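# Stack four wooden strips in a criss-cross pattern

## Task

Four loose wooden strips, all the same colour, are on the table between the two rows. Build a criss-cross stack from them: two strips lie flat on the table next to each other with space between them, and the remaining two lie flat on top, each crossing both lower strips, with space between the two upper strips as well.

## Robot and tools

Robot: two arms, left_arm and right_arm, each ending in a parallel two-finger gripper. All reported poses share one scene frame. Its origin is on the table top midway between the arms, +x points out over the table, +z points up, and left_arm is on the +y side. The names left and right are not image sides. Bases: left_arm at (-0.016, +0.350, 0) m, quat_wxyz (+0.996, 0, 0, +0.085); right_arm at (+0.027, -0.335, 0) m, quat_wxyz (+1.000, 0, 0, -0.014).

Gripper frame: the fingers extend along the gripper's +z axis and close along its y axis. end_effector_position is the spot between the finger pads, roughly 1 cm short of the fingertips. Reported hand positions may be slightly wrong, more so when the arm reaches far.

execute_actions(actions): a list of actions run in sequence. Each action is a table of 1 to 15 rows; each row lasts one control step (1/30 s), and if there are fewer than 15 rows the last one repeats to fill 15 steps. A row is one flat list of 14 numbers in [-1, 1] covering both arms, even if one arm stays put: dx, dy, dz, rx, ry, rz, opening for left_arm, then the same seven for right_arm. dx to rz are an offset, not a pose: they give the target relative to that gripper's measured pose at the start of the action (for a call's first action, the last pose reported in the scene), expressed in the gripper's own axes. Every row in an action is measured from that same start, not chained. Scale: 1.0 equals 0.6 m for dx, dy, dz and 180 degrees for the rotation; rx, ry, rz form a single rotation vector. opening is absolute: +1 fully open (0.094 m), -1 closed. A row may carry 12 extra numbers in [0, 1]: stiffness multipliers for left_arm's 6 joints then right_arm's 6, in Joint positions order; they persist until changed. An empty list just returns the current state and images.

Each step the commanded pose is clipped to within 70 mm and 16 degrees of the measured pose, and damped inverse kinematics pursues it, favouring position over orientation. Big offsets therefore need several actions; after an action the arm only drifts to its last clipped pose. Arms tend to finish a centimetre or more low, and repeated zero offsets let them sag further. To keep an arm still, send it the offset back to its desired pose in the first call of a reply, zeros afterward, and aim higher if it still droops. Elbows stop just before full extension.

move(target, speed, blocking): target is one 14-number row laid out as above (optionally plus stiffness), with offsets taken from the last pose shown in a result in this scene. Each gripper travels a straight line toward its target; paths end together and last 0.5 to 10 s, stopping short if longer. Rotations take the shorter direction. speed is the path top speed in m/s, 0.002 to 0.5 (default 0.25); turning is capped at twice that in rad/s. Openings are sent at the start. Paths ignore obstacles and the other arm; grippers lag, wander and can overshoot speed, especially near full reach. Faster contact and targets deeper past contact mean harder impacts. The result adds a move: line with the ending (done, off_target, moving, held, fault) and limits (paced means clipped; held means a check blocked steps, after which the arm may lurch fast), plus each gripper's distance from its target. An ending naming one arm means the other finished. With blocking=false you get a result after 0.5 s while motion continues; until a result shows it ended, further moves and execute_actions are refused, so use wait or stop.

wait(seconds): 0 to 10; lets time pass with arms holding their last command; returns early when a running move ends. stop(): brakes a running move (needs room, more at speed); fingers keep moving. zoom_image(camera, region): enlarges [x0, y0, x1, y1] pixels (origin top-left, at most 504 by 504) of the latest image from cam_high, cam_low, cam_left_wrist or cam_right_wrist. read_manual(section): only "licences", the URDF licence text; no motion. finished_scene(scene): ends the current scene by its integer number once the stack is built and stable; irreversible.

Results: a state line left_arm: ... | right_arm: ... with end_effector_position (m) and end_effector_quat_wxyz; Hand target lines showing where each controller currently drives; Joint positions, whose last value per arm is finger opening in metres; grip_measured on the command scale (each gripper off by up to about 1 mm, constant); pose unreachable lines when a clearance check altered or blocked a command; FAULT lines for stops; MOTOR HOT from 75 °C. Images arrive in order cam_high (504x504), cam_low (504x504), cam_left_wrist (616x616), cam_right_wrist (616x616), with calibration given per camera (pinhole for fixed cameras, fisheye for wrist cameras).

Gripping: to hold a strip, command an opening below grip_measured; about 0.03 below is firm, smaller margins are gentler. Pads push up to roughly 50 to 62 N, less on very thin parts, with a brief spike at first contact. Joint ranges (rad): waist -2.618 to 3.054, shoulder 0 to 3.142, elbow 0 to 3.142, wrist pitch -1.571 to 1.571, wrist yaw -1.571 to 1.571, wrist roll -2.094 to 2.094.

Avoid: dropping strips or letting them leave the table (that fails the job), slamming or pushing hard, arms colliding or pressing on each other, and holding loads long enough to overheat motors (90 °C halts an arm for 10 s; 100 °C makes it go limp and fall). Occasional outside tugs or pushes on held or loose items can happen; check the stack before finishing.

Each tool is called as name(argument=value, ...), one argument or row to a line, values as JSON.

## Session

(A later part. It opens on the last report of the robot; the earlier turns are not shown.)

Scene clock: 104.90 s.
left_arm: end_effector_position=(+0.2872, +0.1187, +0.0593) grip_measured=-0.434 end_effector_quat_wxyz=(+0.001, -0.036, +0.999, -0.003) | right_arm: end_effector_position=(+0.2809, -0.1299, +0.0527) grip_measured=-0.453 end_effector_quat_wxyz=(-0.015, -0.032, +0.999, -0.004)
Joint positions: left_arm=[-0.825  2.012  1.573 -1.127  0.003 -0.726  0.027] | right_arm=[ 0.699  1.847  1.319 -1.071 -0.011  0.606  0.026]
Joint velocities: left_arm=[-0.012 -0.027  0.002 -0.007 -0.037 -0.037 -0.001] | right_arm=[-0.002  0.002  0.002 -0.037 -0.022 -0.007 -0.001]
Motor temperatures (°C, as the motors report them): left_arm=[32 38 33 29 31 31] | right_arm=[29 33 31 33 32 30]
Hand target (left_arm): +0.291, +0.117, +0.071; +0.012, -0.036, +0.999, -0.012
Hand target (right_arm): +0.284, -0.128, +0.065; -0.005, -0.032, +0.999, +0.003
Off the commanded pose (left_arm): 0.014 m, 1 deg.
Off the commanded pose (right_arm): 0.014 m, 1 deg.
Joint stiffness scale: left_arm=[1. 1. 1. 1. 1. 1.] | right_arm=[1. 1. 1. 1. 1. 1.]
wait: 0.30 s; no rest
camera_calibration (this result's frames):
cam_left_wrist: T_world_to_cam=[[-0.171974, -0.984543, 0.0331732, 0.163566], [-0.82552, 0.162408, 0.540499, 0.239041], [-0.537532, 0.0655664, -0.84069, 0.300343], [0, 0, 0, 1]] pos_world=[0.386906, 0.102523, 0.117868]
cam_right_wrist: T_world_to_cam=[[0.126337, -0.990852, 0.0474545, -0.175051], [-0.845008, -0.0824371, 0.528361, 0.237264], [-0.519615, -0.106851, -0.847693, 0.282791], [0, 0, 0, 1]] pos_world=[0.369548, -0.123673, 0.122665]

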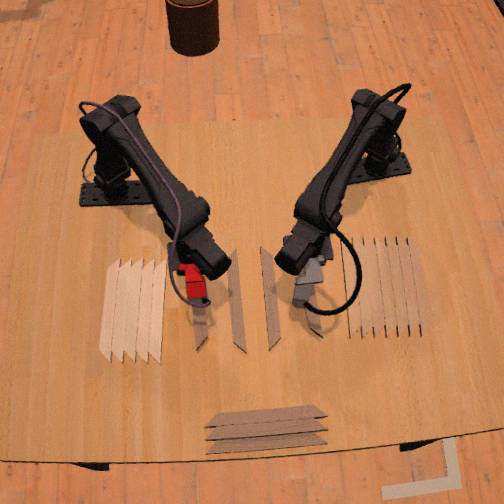

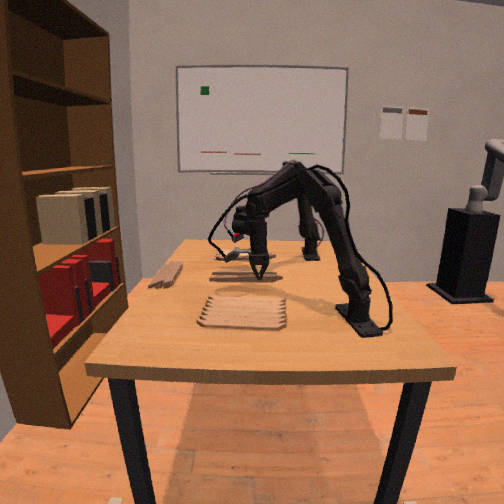

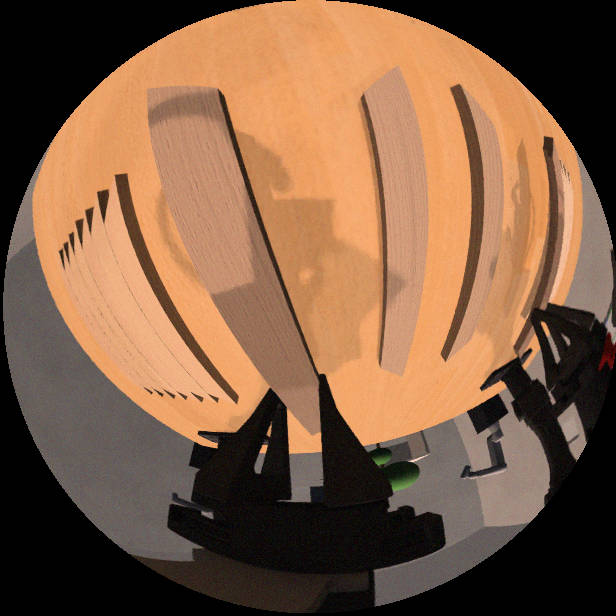

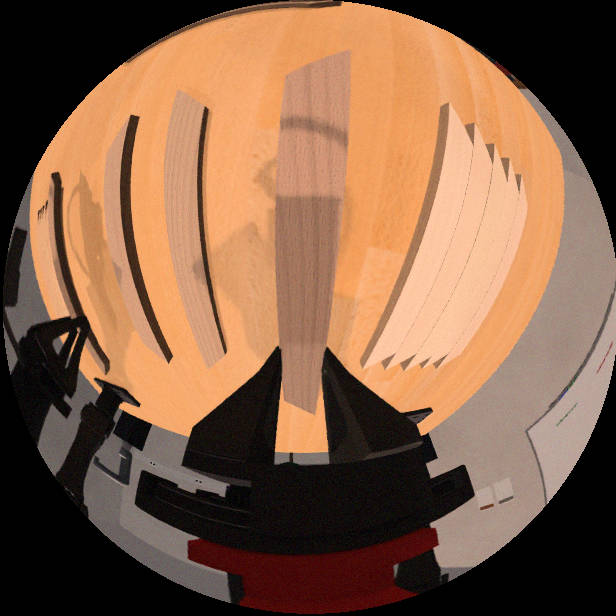

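move(
  target=[0.0812,0.0831,-0.0152,0.0099,0.0025,0.5034,-0.49,-0.2204,0.0824,-0.0194,0.0066,-0.0054,-0.4907,-0.49],
  speed=0.5,
)

Scene clock: 127.50 s.
left_arm: end_effector_position=(+0.2370, +0.1649, +0.0643) grip_measured=-0.434 end_effector_quat_wxyz=(-0.011, +0.686, +0.728, -0.008) | right_arm: end_effector_position=(+0.4059, -0.0719, +0.0545) grip_measured=-0.453 end_effector_quat_wxyz=(+0.010, +0.720, -0.694, +0.002)
Joint positions: left_arm=[-0.8    1.783  1.286 -1.098  0.013  0.882  0.027] | right_arm=[ 0.637  2.397  2.177 -1.37   0.008 -0.999  0.026]
Joint velocities: left_arm=[-0.002 -0.012 -0.002  0.022  0.007  0.066  0.   ] | right_arm=[-0.017 -0.002  0.002 -0.081 -0.051 -0.081  0.001]
Motor temperatures (°C, as the motors report them): left_arm=[32 40 34 29 31 31] | right_arm=[29 33 32 33 32 30]
Hand target (left_arm): +0.236, +0.166, +0.068; -0.000, +0.685, +0.728, -0.015
Hand target (right_arm): +0.410, -0.073, +0.061; +0.005, +0.719, -0.695, +0.001
Off the commanded pose (left_arm): 0.004 m, 2 deg.
Off the commanded pose (right_arm): 0.007 m, 1 deg.
Joint stiffness scale: left_arm=[1. 1. 1. 1. 1. 1.] | right_arm=[1. 1. 1. 1. 1. 1.]
move: done
camera_calibration (this result's frames):
cam_left_wrist: T_world_to_cam=[[-0.981463, 0.18371, 0.0545984, 0.198069], [0.18366, 0.820153, 0.541865, -0.160297], [0.0547672, 0.541848, -0.83869, 0.0554986], [0, 0, 0, 1]] pos_world=[0.220798, 0.0650086, 0.122591]
cam_right_wrist: T_world_to_cam=[[0.994775, 0.0976109, 0.029924, -0.406743], [0.0681556, -0.853145, 0.517202, -0.0787946], [0.0760141, -0.51246, -0.85534, 0.084994], [0, 0, 0, 1]] pos_world=[0.403527, 0.0160353, 0.125623]

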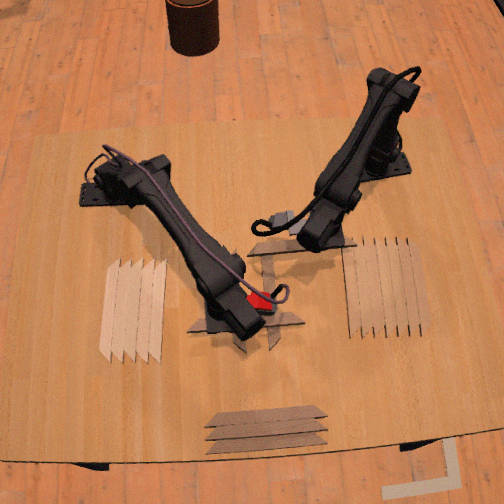

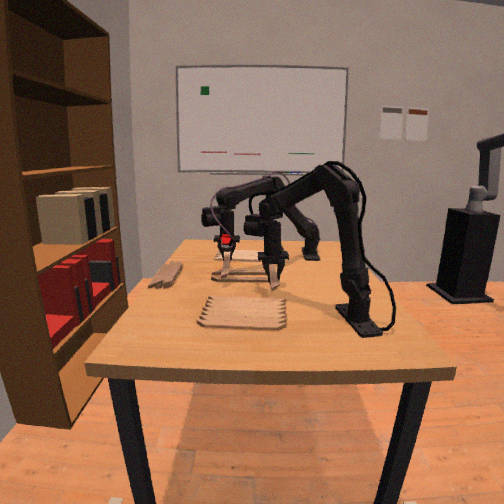

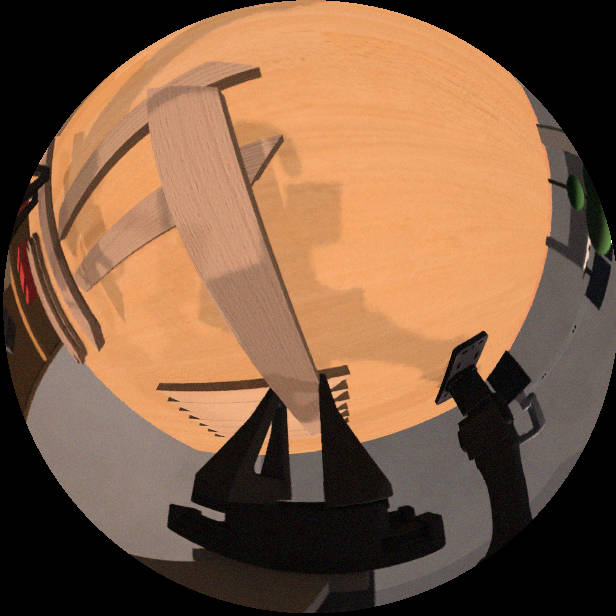

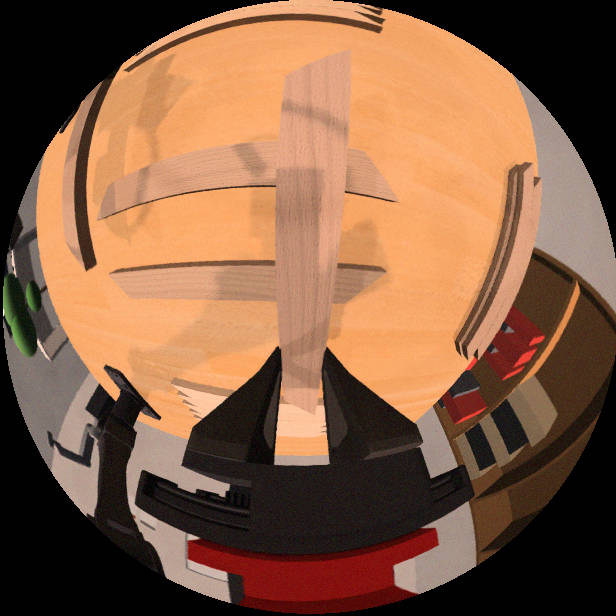

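zoom_image(
  camera="cam_right_wrist",
  region=[230, 120, 430, 360],
)

Region (230, 120, 430, 360) of cam_right_wrist's 616x616 image, scaled by 2.100, with more detail than that image has.

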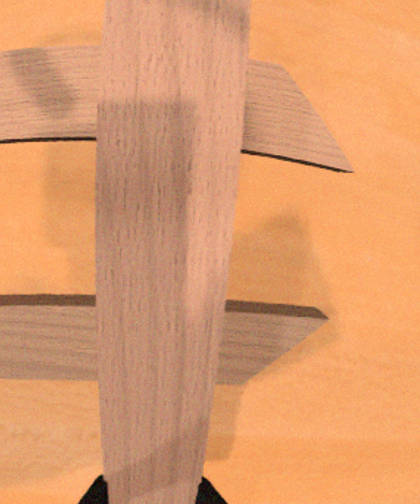

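move(
  target=[-0.1559,0.065,0.0213,-0.001,-0.0083,0,-0.49,-0.001,-0.0007,0.0625,0.002,-0.002,0,-0.49],
  speed=0.13,
)

Scene clock: 138.27 s.
left_arm: end_effector_position=(+0.2790, +0.0804, +0.0463) grip_measured=-0.434 end_effector_quat_wxyz=(-0.004, +0.685, +0.728, -0.009) | right_arm: end_effector_position=(+0.4013, -0.0766, +0.0249) grip_measured=-0.453 end_effector_quat_wxyz=(+0.021, +0.720, -0.693, +0.004)
Joint positions: left_arm=[-0.907  2.107  1.663 -1.136  0.018  0.774  0.027] | right_arm=[ 0.637  2.397  2.06  -1.274  0.015 -1.001  0.026]
Joint velocities: left_arm=[-0.002  0.007 -0.017 -0.022 -0.007 -0.051 -0.   ] | right_arm=[-0.002 -0.022 -0.037  0.066 -0.081  0.007 -0.   ]
Motor temperatures (°C, as the motors report them): left_arm=[32 40 34 29 31 31] | right_arm=[29 34 32 33 32 30]
Hand target (left_arm): +0.280, +0.073, +0.050; +0.001, +0.685, +0.728, -0.017
Hand target (right_arm): +0.406, -0.072, +0.017; +0.006, +0.720, -0.694, +0.002
Off the commanded pose (left_arm): 0.008 m, 1 deg.
Off the commanded pose (right_arm): 0.010 m, 2 deg.
Joint stiffness scale: left_arm=[1. 1. 1. 1. 1. 1.] | right_arm=[1. 1. 1. 1. 1. 1.]
move: done
camera_calibration (this result's frames):
cam_left_wrist: T_world_to_cam=[[-0.982036, 0.183473, 0.0440819, 0.256482], [0.178385, 0.826537, 0.533868, -0.0876466], [0.0615149, 0.532142, -0.844418, 0.0829985], [0, 0, 0, 1]] pos_world=[0.262404, -0.0187813, 0.105571]
cam_right_wrist: T_world_to_cam=[[0.994879, 0.100109, 0.0139077, -0.400247], [0.077437, -0.843425, 0.531637, -0.0704965], [0.0649518, -0.527838, -0.846858, 0.0606109], [0, 0, 0, 1]] pos_world=[0.39972, 0.0126026, 0.0943739]

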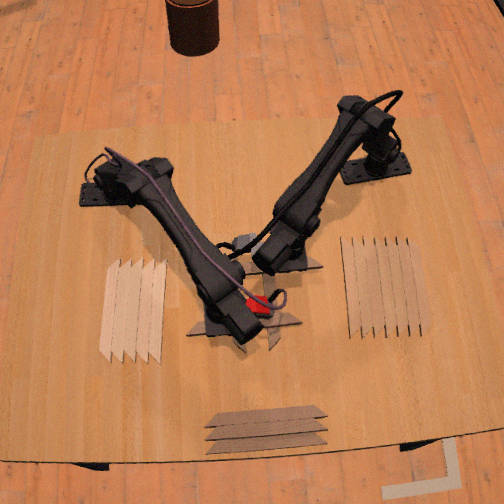

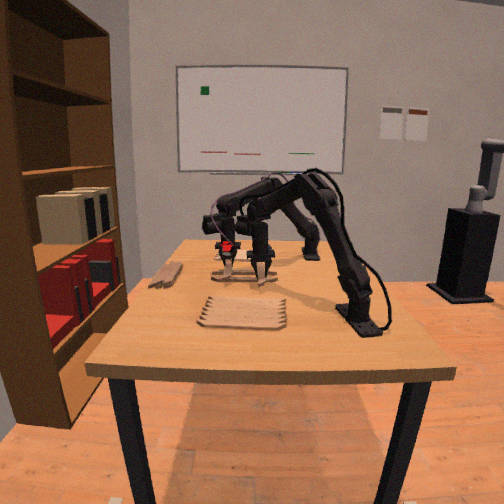

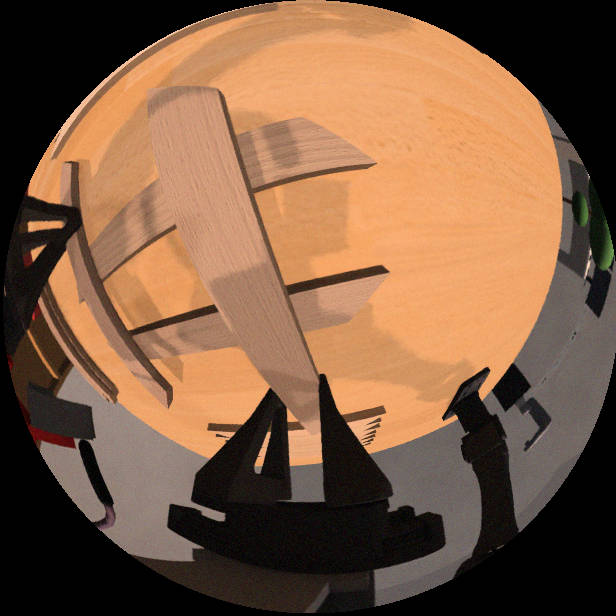

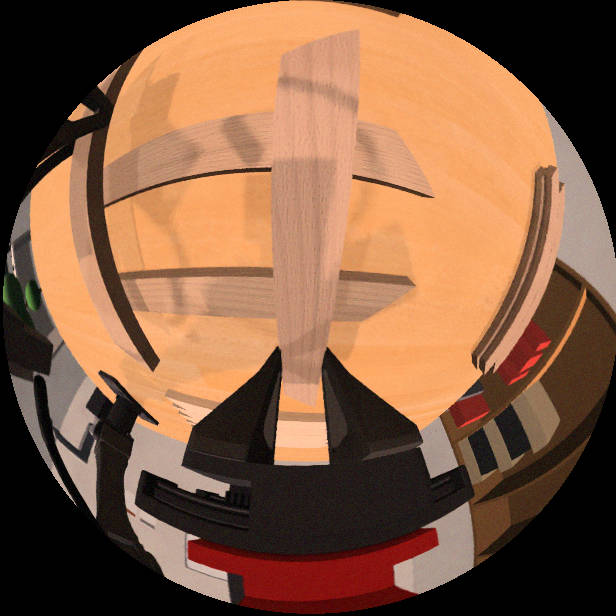

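move(
  target=[-0.010,0,0.049,0,-0.004,0,-0.49,0,0,0.017,0.006,-0.004,0,-0.49],
  speed=0.05,
)

Scene clock: 151.63 s.
left_arm: end_effector_position=(+0.2813, +0.0785, +0.0297) grip_measured=-0.434 end_effector_quat_wxyz=(+0.002, +0.684, +0.729, -0.008) | right_arm: end_effector_position=(+0.4010, -0.0771, +0.0242) grip_measured=-0.453 end_effector_quat_wxyz=(+0.012, +0.720, -0.693, +0.006)
Joint positions: left_arm=[-0.907  2.122  1.619 -1.065  0.017  0.771  0.027] | right_arm=[ 0.637  2.37   2.01  -1.231  0.017 -1.001  0.026]
Joint velocities: left_arm=[-0.002  0.002 -0.007 -0.037 -0.037 -0.081 -0.   ] | right_arm=[-0.002  0.012  0.002  0.022  0.007  0.022 -0.   ]
Motor temperatures (°C, as the motors report them): left_arm=[32 40 34 29 31 31] | right_arm=[29 35 31 33 32 30]
Hand target (left_arm): +0.278, +0.074, +0.017; +0.000, +0.685, +0.728, -0.014
Hand target (right_arm): +0.401, -0.077, +0.015; +0.011, +0.721, -0.693, +0.006
Off the commanded pose (left_arm): 0.014 m, 1 deg.
Off the commanded pose (right_arm): 0.009 m, 0 deg.
Joint stiffness scale: left_arm=[1. 1. 1. 1. 1. 1.] | right_arm=[1. 1. 1. 1. 1. 1.]
move: off_target (left_arm)
camera_calibration (this result's frames):
cam_left_wrist: T_world_to_cam=[[-0.982899, 0.181115, 0.0332666, 0.260531], [0.170989, 0.830604, 0.529962, -0.0757452], [0.0683526, 0.526588, -0.847369, 0.0684418], [0, 0, 0, 1]] pos_world=[0.264349, -0.0203123, 0.0894706]
cam_right_wrist: T_world_to_cam=[[0.994471, 0.0999171, 0.0323094, -0.400216], [0.0682567, -0.84886, 0.524193, -0.0670984], [0.079802, -0.519089, -0.850986, 0.0545827], [0, 0, 0, 1]] pos_world=[0.398227, 0.0113646, 0.0945524]

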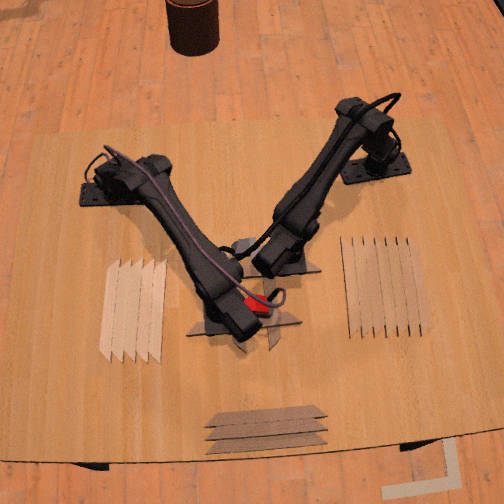

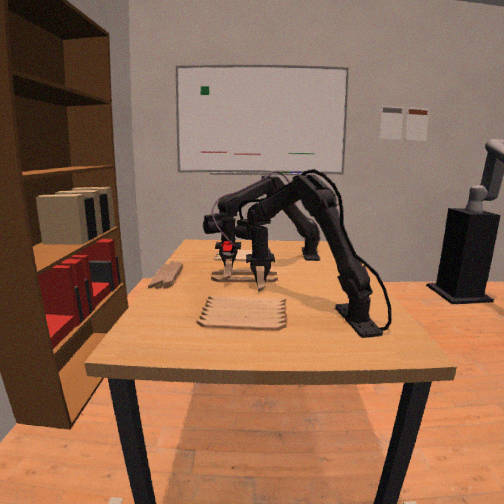

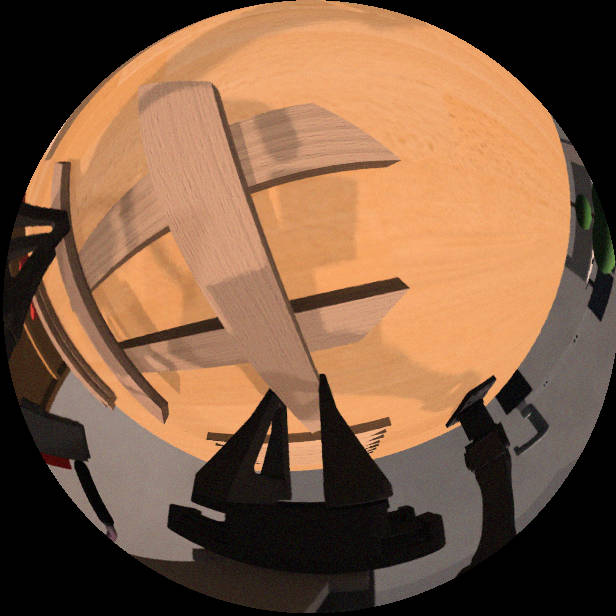

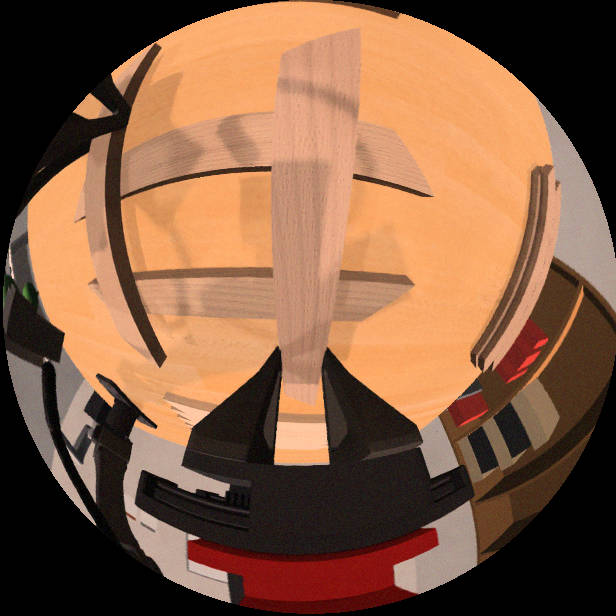

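zoom_image(
  camera="cam_low",
  region=[205, 245, 295, 300],
)

zoom_image(
  camera="cam_right_wrist",
  region=[60, 30, 220, 380],
)

Region (205, 245, 295, 300) of cam_low's 504x504 image, scaled by 5.600, with more detail than that image has.

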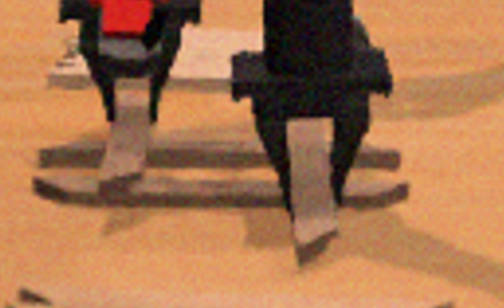

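Region (60, 30, 220, 380) of cam_right_wrist's 616x616 image, scaled by 1.440, with more detail than that image has; it fills the left 230 columns of this view, and the rest is white.

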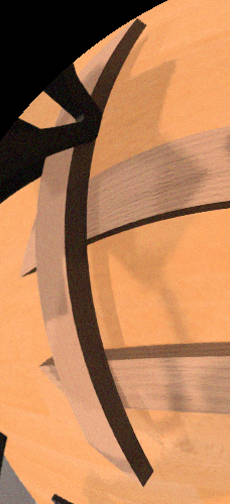

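execute_actions(
  actions=[
    [[0,0,0.012,0,0,0,-0.47,0,0,0.008,0,0,0,-0.48],[0,0,0.009,0,0,0,-0.45,0,0,0.006,0,0,0,-0.465],[0,0,0.006,0,0,0,-0.43,0,0,0.004,0,0,0,-0.45],[0,0,0.004,0,0,0,-0.41,0,0,0.003,0,0,0,-0.43],[0,0,0.003,0,0,0,-0.39,0,0,0.002,0,0,0,-0.41],[0,0,0.002,0,0,0,-0.36,0,0,0.002,0,0,0,-0.38],[0,0,0.002,0,0,0,-0.33,0,0,0.002,0,0,0,-0.35],[0,0,0.002,0,0,0,-0.30,0,0,0.002,0,0,0,-0.32],[0,0,0.002,0,0,0,-0.27,0,0,0.002,0,0,0,-0.29],[0,0,0.002,0,0,0,-0.24,0,0,0.002,0,0,0,-0.26],[0,0,0.002,0,0,0,-0.21,0,0,0.002,0,0,0,-0.23],[0,0,0.002,0,0,0,-0.18,0,0,0.002,0,0,0,-0.20],[0,0,0.002,0,0,0,-0.16,0,0,0.002,0,0,0,-0.18]],
  ],
)

Scene clock: 155.87 s.
left_arm: end_effector_position=(+0.2814, +0.0788, +0.0297) grip_measured=-0.164 end_effector_quat_wxyz=(+0.002, +0.684, +0.729, -0.008) | right_arm: end_effector_position=(+0.4009, -0.0775, +0.0231) grip_measured=-0.182 end_effector_quat_wxyz=(+0.013, +0.720, -0.693, +0.007)
Joint positions: left_arm=[-0.907  2.122  1.619 -1.065  0.015  0.771  0.039] | right_arm=[ 0.637  2.373  2.01  -1.231  0.018 -1.001  0.038]
Joint velocities: left_arm=[-0.002  0.002  0.012 -0.007  0.037 -0.051  0.001] | right_arm=[-0.022 -0.022  0.017 -0.066 -0.007 -0.051  0.   ]
Motor temperatures (°C, as the motors report them): left_arm=[32 39 34 29 31 31] | right_arm=[29 35 31 33 32 30]
Hand target (left_arm): +0.281, +0.079, +0.028; +0.002, +0.684, +0.729, -0.008
Hand target (right_arm): +0.401, -0.077, +0.023; +0.012, +0.720, -0.693, +0.006
Off the commanded pose (left_arm): 0.001 m, 0 deg.
Off the commanded pose (right_arm): 0.000 m, 0 deg.
Joint stiffness scale: left_arm=[1. 1. 1. 1. 1. 1.] | right_arm=[1. 1. 1. 1. 1. 1.]
camera_calibration (this result's frames):
cam_left_wrist: T_world_to_cam=[[-0.982925, 0.181064, 0.032788, 0.260619], [0.170591, 0.829869, 0.53124, -0.0758502], [0.0689787, 0.527762, -0.846587, 0.0679987], [0, 0, 0, 1]] pos_world=[0.264417, -0.02013, 0.0893163]
cam_right_wrist: T_world_to_cam=[[0.994509, 0.100038, 0.0307193, -0.4], [0.068978, -0.847398, 0.526458, -0.0670981], [0.0786971, -0.521449, -0.849646, 0.0536873], [0, 0, 0, 1]] pos_world=[0.398207, 0.0111513, 0.0932273]

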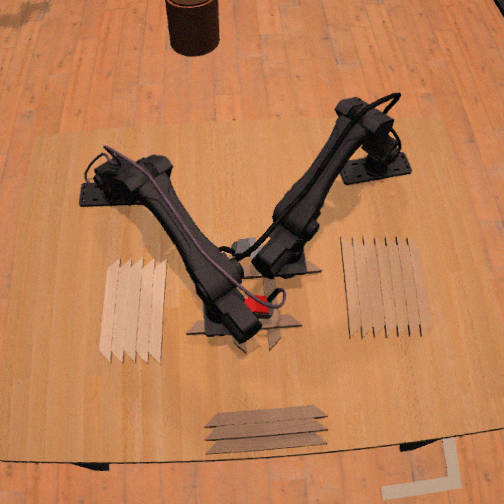

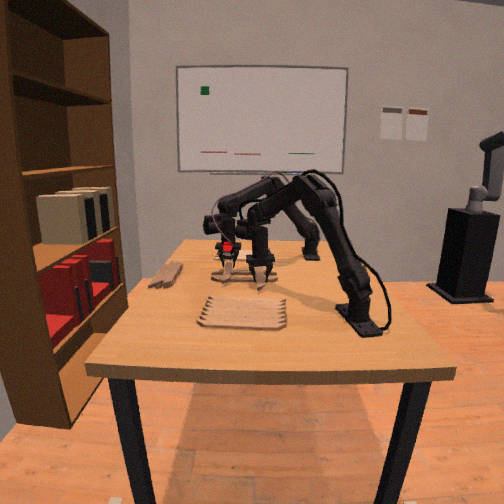

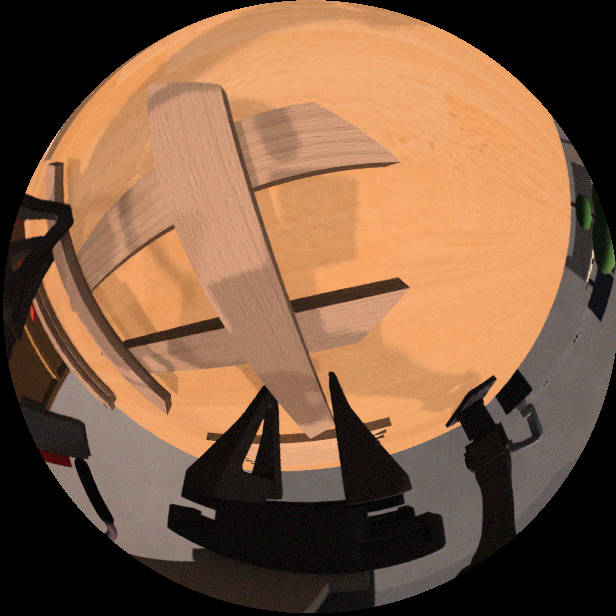

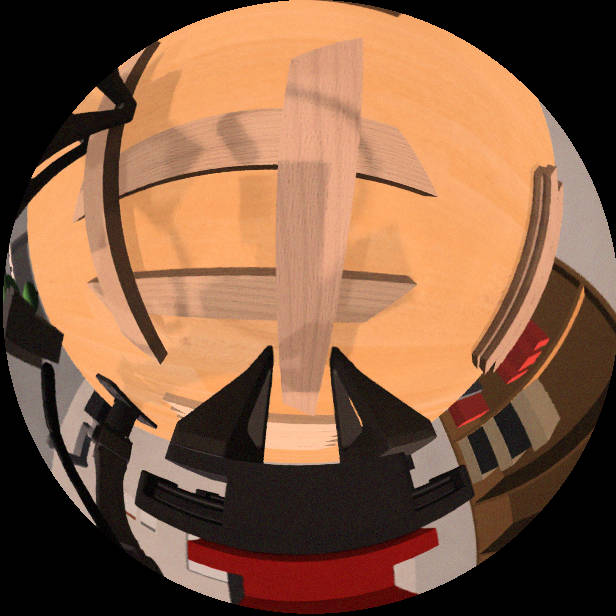

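execute_actions(
  actions=[
    [[0,0,-0.002,0,0,0,-0.16,0,0,-0.002,0,0,0,-0.18],[0,0,-0.005,0,0,0,-0.16,0,0,-0.005,0,0,0,-0.18],[0,0,-0.010,0,0,0,-0.16,0,0,-0.010,0,0,0,-0.18],[0,0,-0.016,0,0,0,-0.16,0,0,-0.016,0,0,0,-0.18],[0,0,-0.023,0,0,0,-0.16,0,0,-0.023,0,0,0,-0.18],[0,0,-0.030,0,0,0,-0.16,0,0,-0.030,0,0,0,-0.18],[0,0,-0.037,0,0,0,-0.16,0,0,-0.037,0,0,0,-0.18],[0,0,-0.044,0,0,0,-0.16,0,0,-0.044,0,0,0,-0.18],[0,0,-0.051,0,0,0,-0.16,0,0,-0.051,0,0,0,-0.18],[0,0,-0.057,0,0,0,-0.16,0,0,-0.057,0,0,0,-0.18],[0,0,-0.063,0,0,0,-0.16,0,0,-0.063,0,0,0,-0.18],[0,0,-0.068,0,0,0,-0.16,0,0,-0.068,0,0,0,-0.18],[0,0,-0.072,0,0,0,-0.16,0,0,-0.072,0,0,0,-0.18],[0,0,-0.074,0,0,0,-0.16,0,0,-0.074,0,0,0,-0.18],[0,0,-0.075,0,0,0,-0.16,0,0,-0.075,0,0,0,-0.18]],
  ],
)

Scene clock: 159.37 s.
left_arm: end_effector_position=(+0.2813, +0.0792, +0.0545) grip_measured=-0.163 end_effector_quat_wxyz=(-0.005, +0.684, +0.729, -0.007) | right_arm: end_effector_position=(+0.4049, -0.0749, +0.0527) grip_measured=-0.182 end_effector_quat_wxyz=(+0.008, +0.720, -0.693, +0.008)
Joint positions: left_arm=[-0.907  2.113  1.706 -1.175  0.014  0.771  0.039] | right_arm=[ 0.637  2.373  2.128 -1.338  0.019 -1.001  0.038]
Joint velocities: left_arm=[-0.012 -0.11   0.232 -0.227  0.007  0.022  0.   ] | right_arm=[-0.017 -0.007  0.276 -0.3    0.007  0.051 -0.001]
Motor temperatures (°C, as the motors report them): left_arm=[32 40 34 29 31 31] | right_arm=[29 35 31 33 32 30]
Hand target (left_arm): +0.282, +0.080, +0.074; +0.003, +0.684, +0.729, -0.008
Hand target (right_arm): +0.401, -0.077, +0.068; +0.011, +0.720, -0.693, +0.007
Off the commanded pose (left_arm): 0.020 m, 1 deg.
Off the commanded pose (right_arm): 0.016 m, 1 deg.
Joint stiffness scale: left_arm=[1. 1. 1. 1. 1. 1.] | right_arm=[1. 1. 1. 1. 1. 1.]
camera_calibration (this result's frames):
cam_left_wrist: T_world_to_cam=[[-0.982551, 0.180671, 0.0441763, 0.258925], [0.175774, 0.824346, 0.538106, -0.0907209], [0.0608035, 0.536482, -0.841719, 0.0901498], [0, 0, 0, 1]] pos_world=[0.264872, -0.0203585, 0.11326]
cam_right_wrist: T_world_to_cam=[[0.994155, 0.0998384, 0.0410824, -0.405523], [0.0638367, -0.850498, 0.522091, -0.0786833], [0.0870652, -0.516417, -0.8519, 0.07699], [0, 0, 0, 1]] pos_world=[0.401472, 0.0133257, 0.123327]

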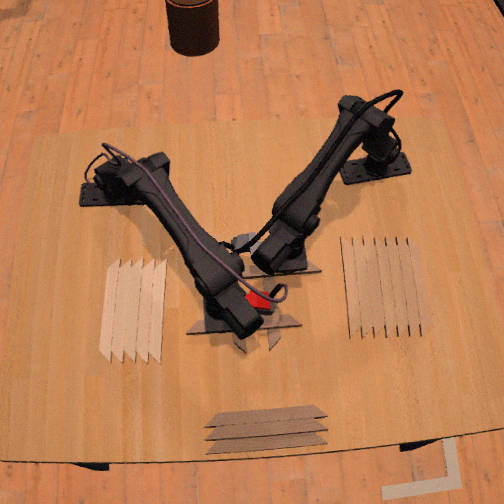

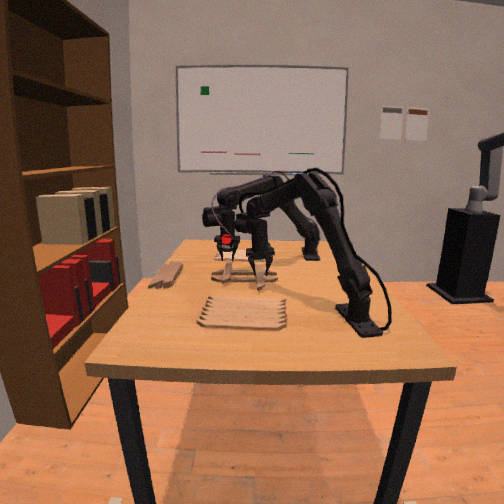

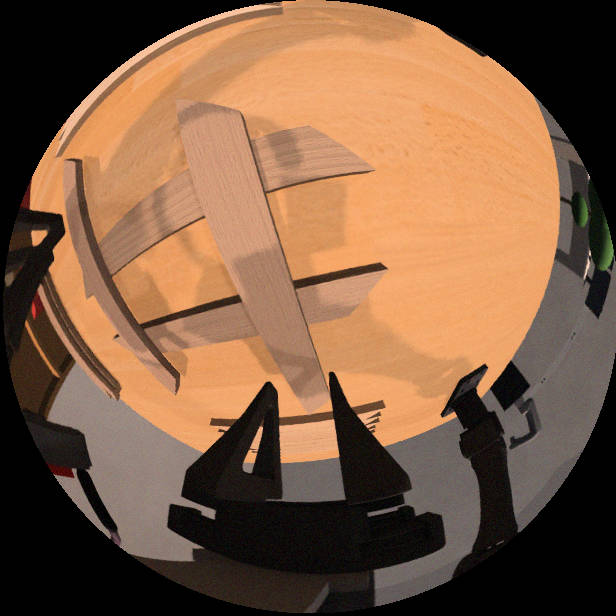

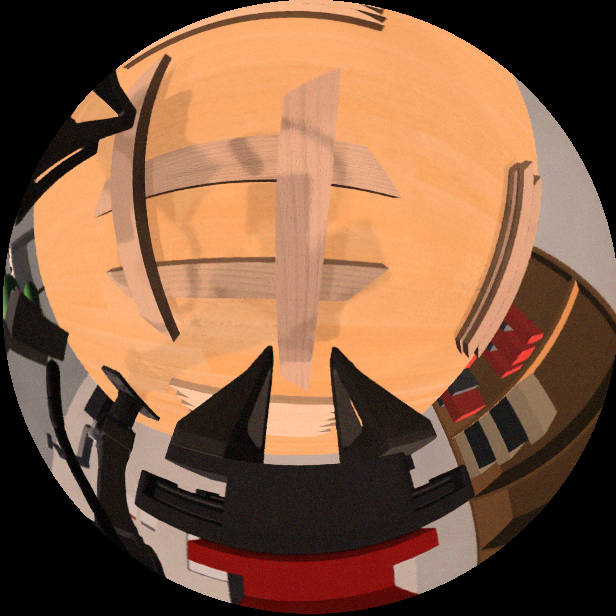

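execute_actions(
  actions=[],
)

Scene clock: 161.50 s.
left_arm: end_effector_position=(+0.2777, +0.0824, +0.0613) grip_measured=-0.163 end_effector_quat_wxyz=(-0.013, +0.684, +0.729, -0.007) | right_arm: end_effector_position=(+0.3993, -0.0788, +0.0563) grip_measured=-0.182 end_effector_quat_wxyz=(+0.021, +0.720, -0.693, +0.006)
Joint positions: left_arm=[-0.907  2.104  1.72  -1.212  0.014  0.771  0.039] | right_arm=[ 0.637  2.373  2.142 -1.379  0.019 -1.001  0.038]
Joint velocities: left_arm=[ 0.007  0.002 -0.017 -0.037 -0.066  0.022  0.001] | right_arm=[-0.012  0.007 -0.002 -0.037 -0.037 -0.007  0.   ]
Motor temperatures (°C, as the motors report them): left_arm=[32 40 34 29 31 31] | right_arm=[29 35 31 33 32 30]
Hand target (left_arm): +0.282, +0.080, +0.074; +0.003, +0.684, +0.729, -0.008
Hand target (right_arm): +0.401, -0.077, +0.068; +0.011, +0.720, -0.693, +0.007
Off the commanded pose (left_arm): 0.014 m, 2 deg.
Off the commanded pose (right_arm): 0.012 m, 1 deg.
Joint stiffness scale: left_arm=[1. 1. 1. 1. 1. 1.] | right_arm=[1. 1. 1. 1. 1. 1.]
camera_calibration (this result's frames):
cam_left_wrist: T_world_to_cam=[[-0.981995, 0.180166, 0.0568053, 0.253651], [0.181739, 0.818937, 0.544347, -0.0980457], [0.051553, 0.54487, -0.836934, 0.0959979], [0, 0, 0, 1]] pos_world=[0.261954, -0.0177125, 0.119306]
cam_right_wrist: T_world_to_cam=[[0.994805, 0.100291, 0.0174276, -0.398681], [0.0755705, -0.842327, 0.533642, -0.0881975], [0.0681994, -0.529553, -0.845531, 0.0847226], [0, 0, 0, 1]] pos_world=[0.397498, 0.0105582, 0.12565]

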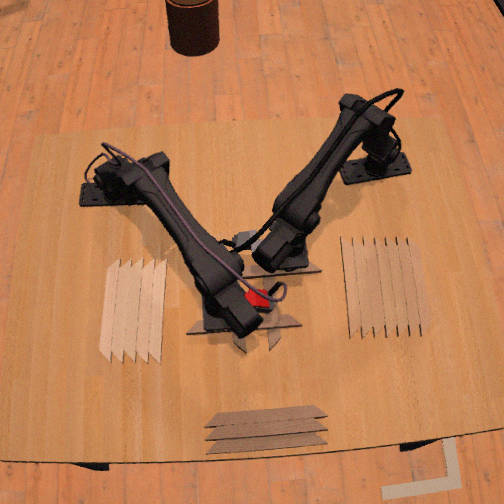

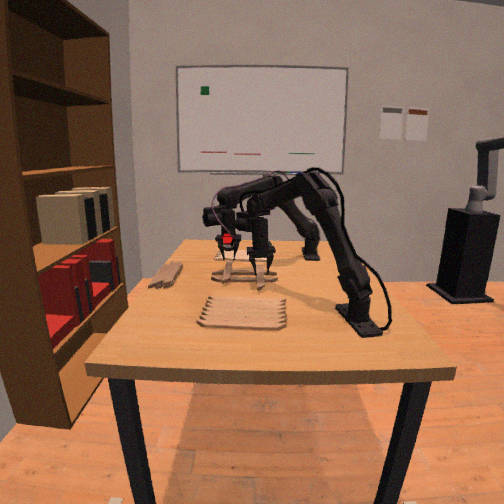

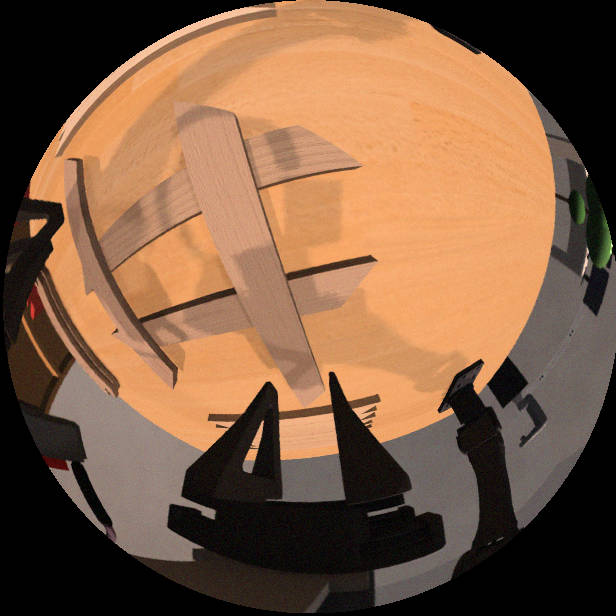

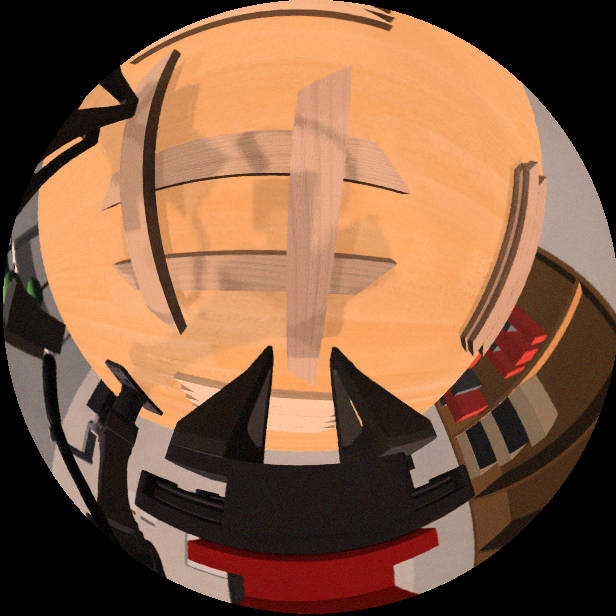

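The stack is intact and both grippers are clear.

finished_scene(
  scene=2,
)

The scene is finished: the task was done.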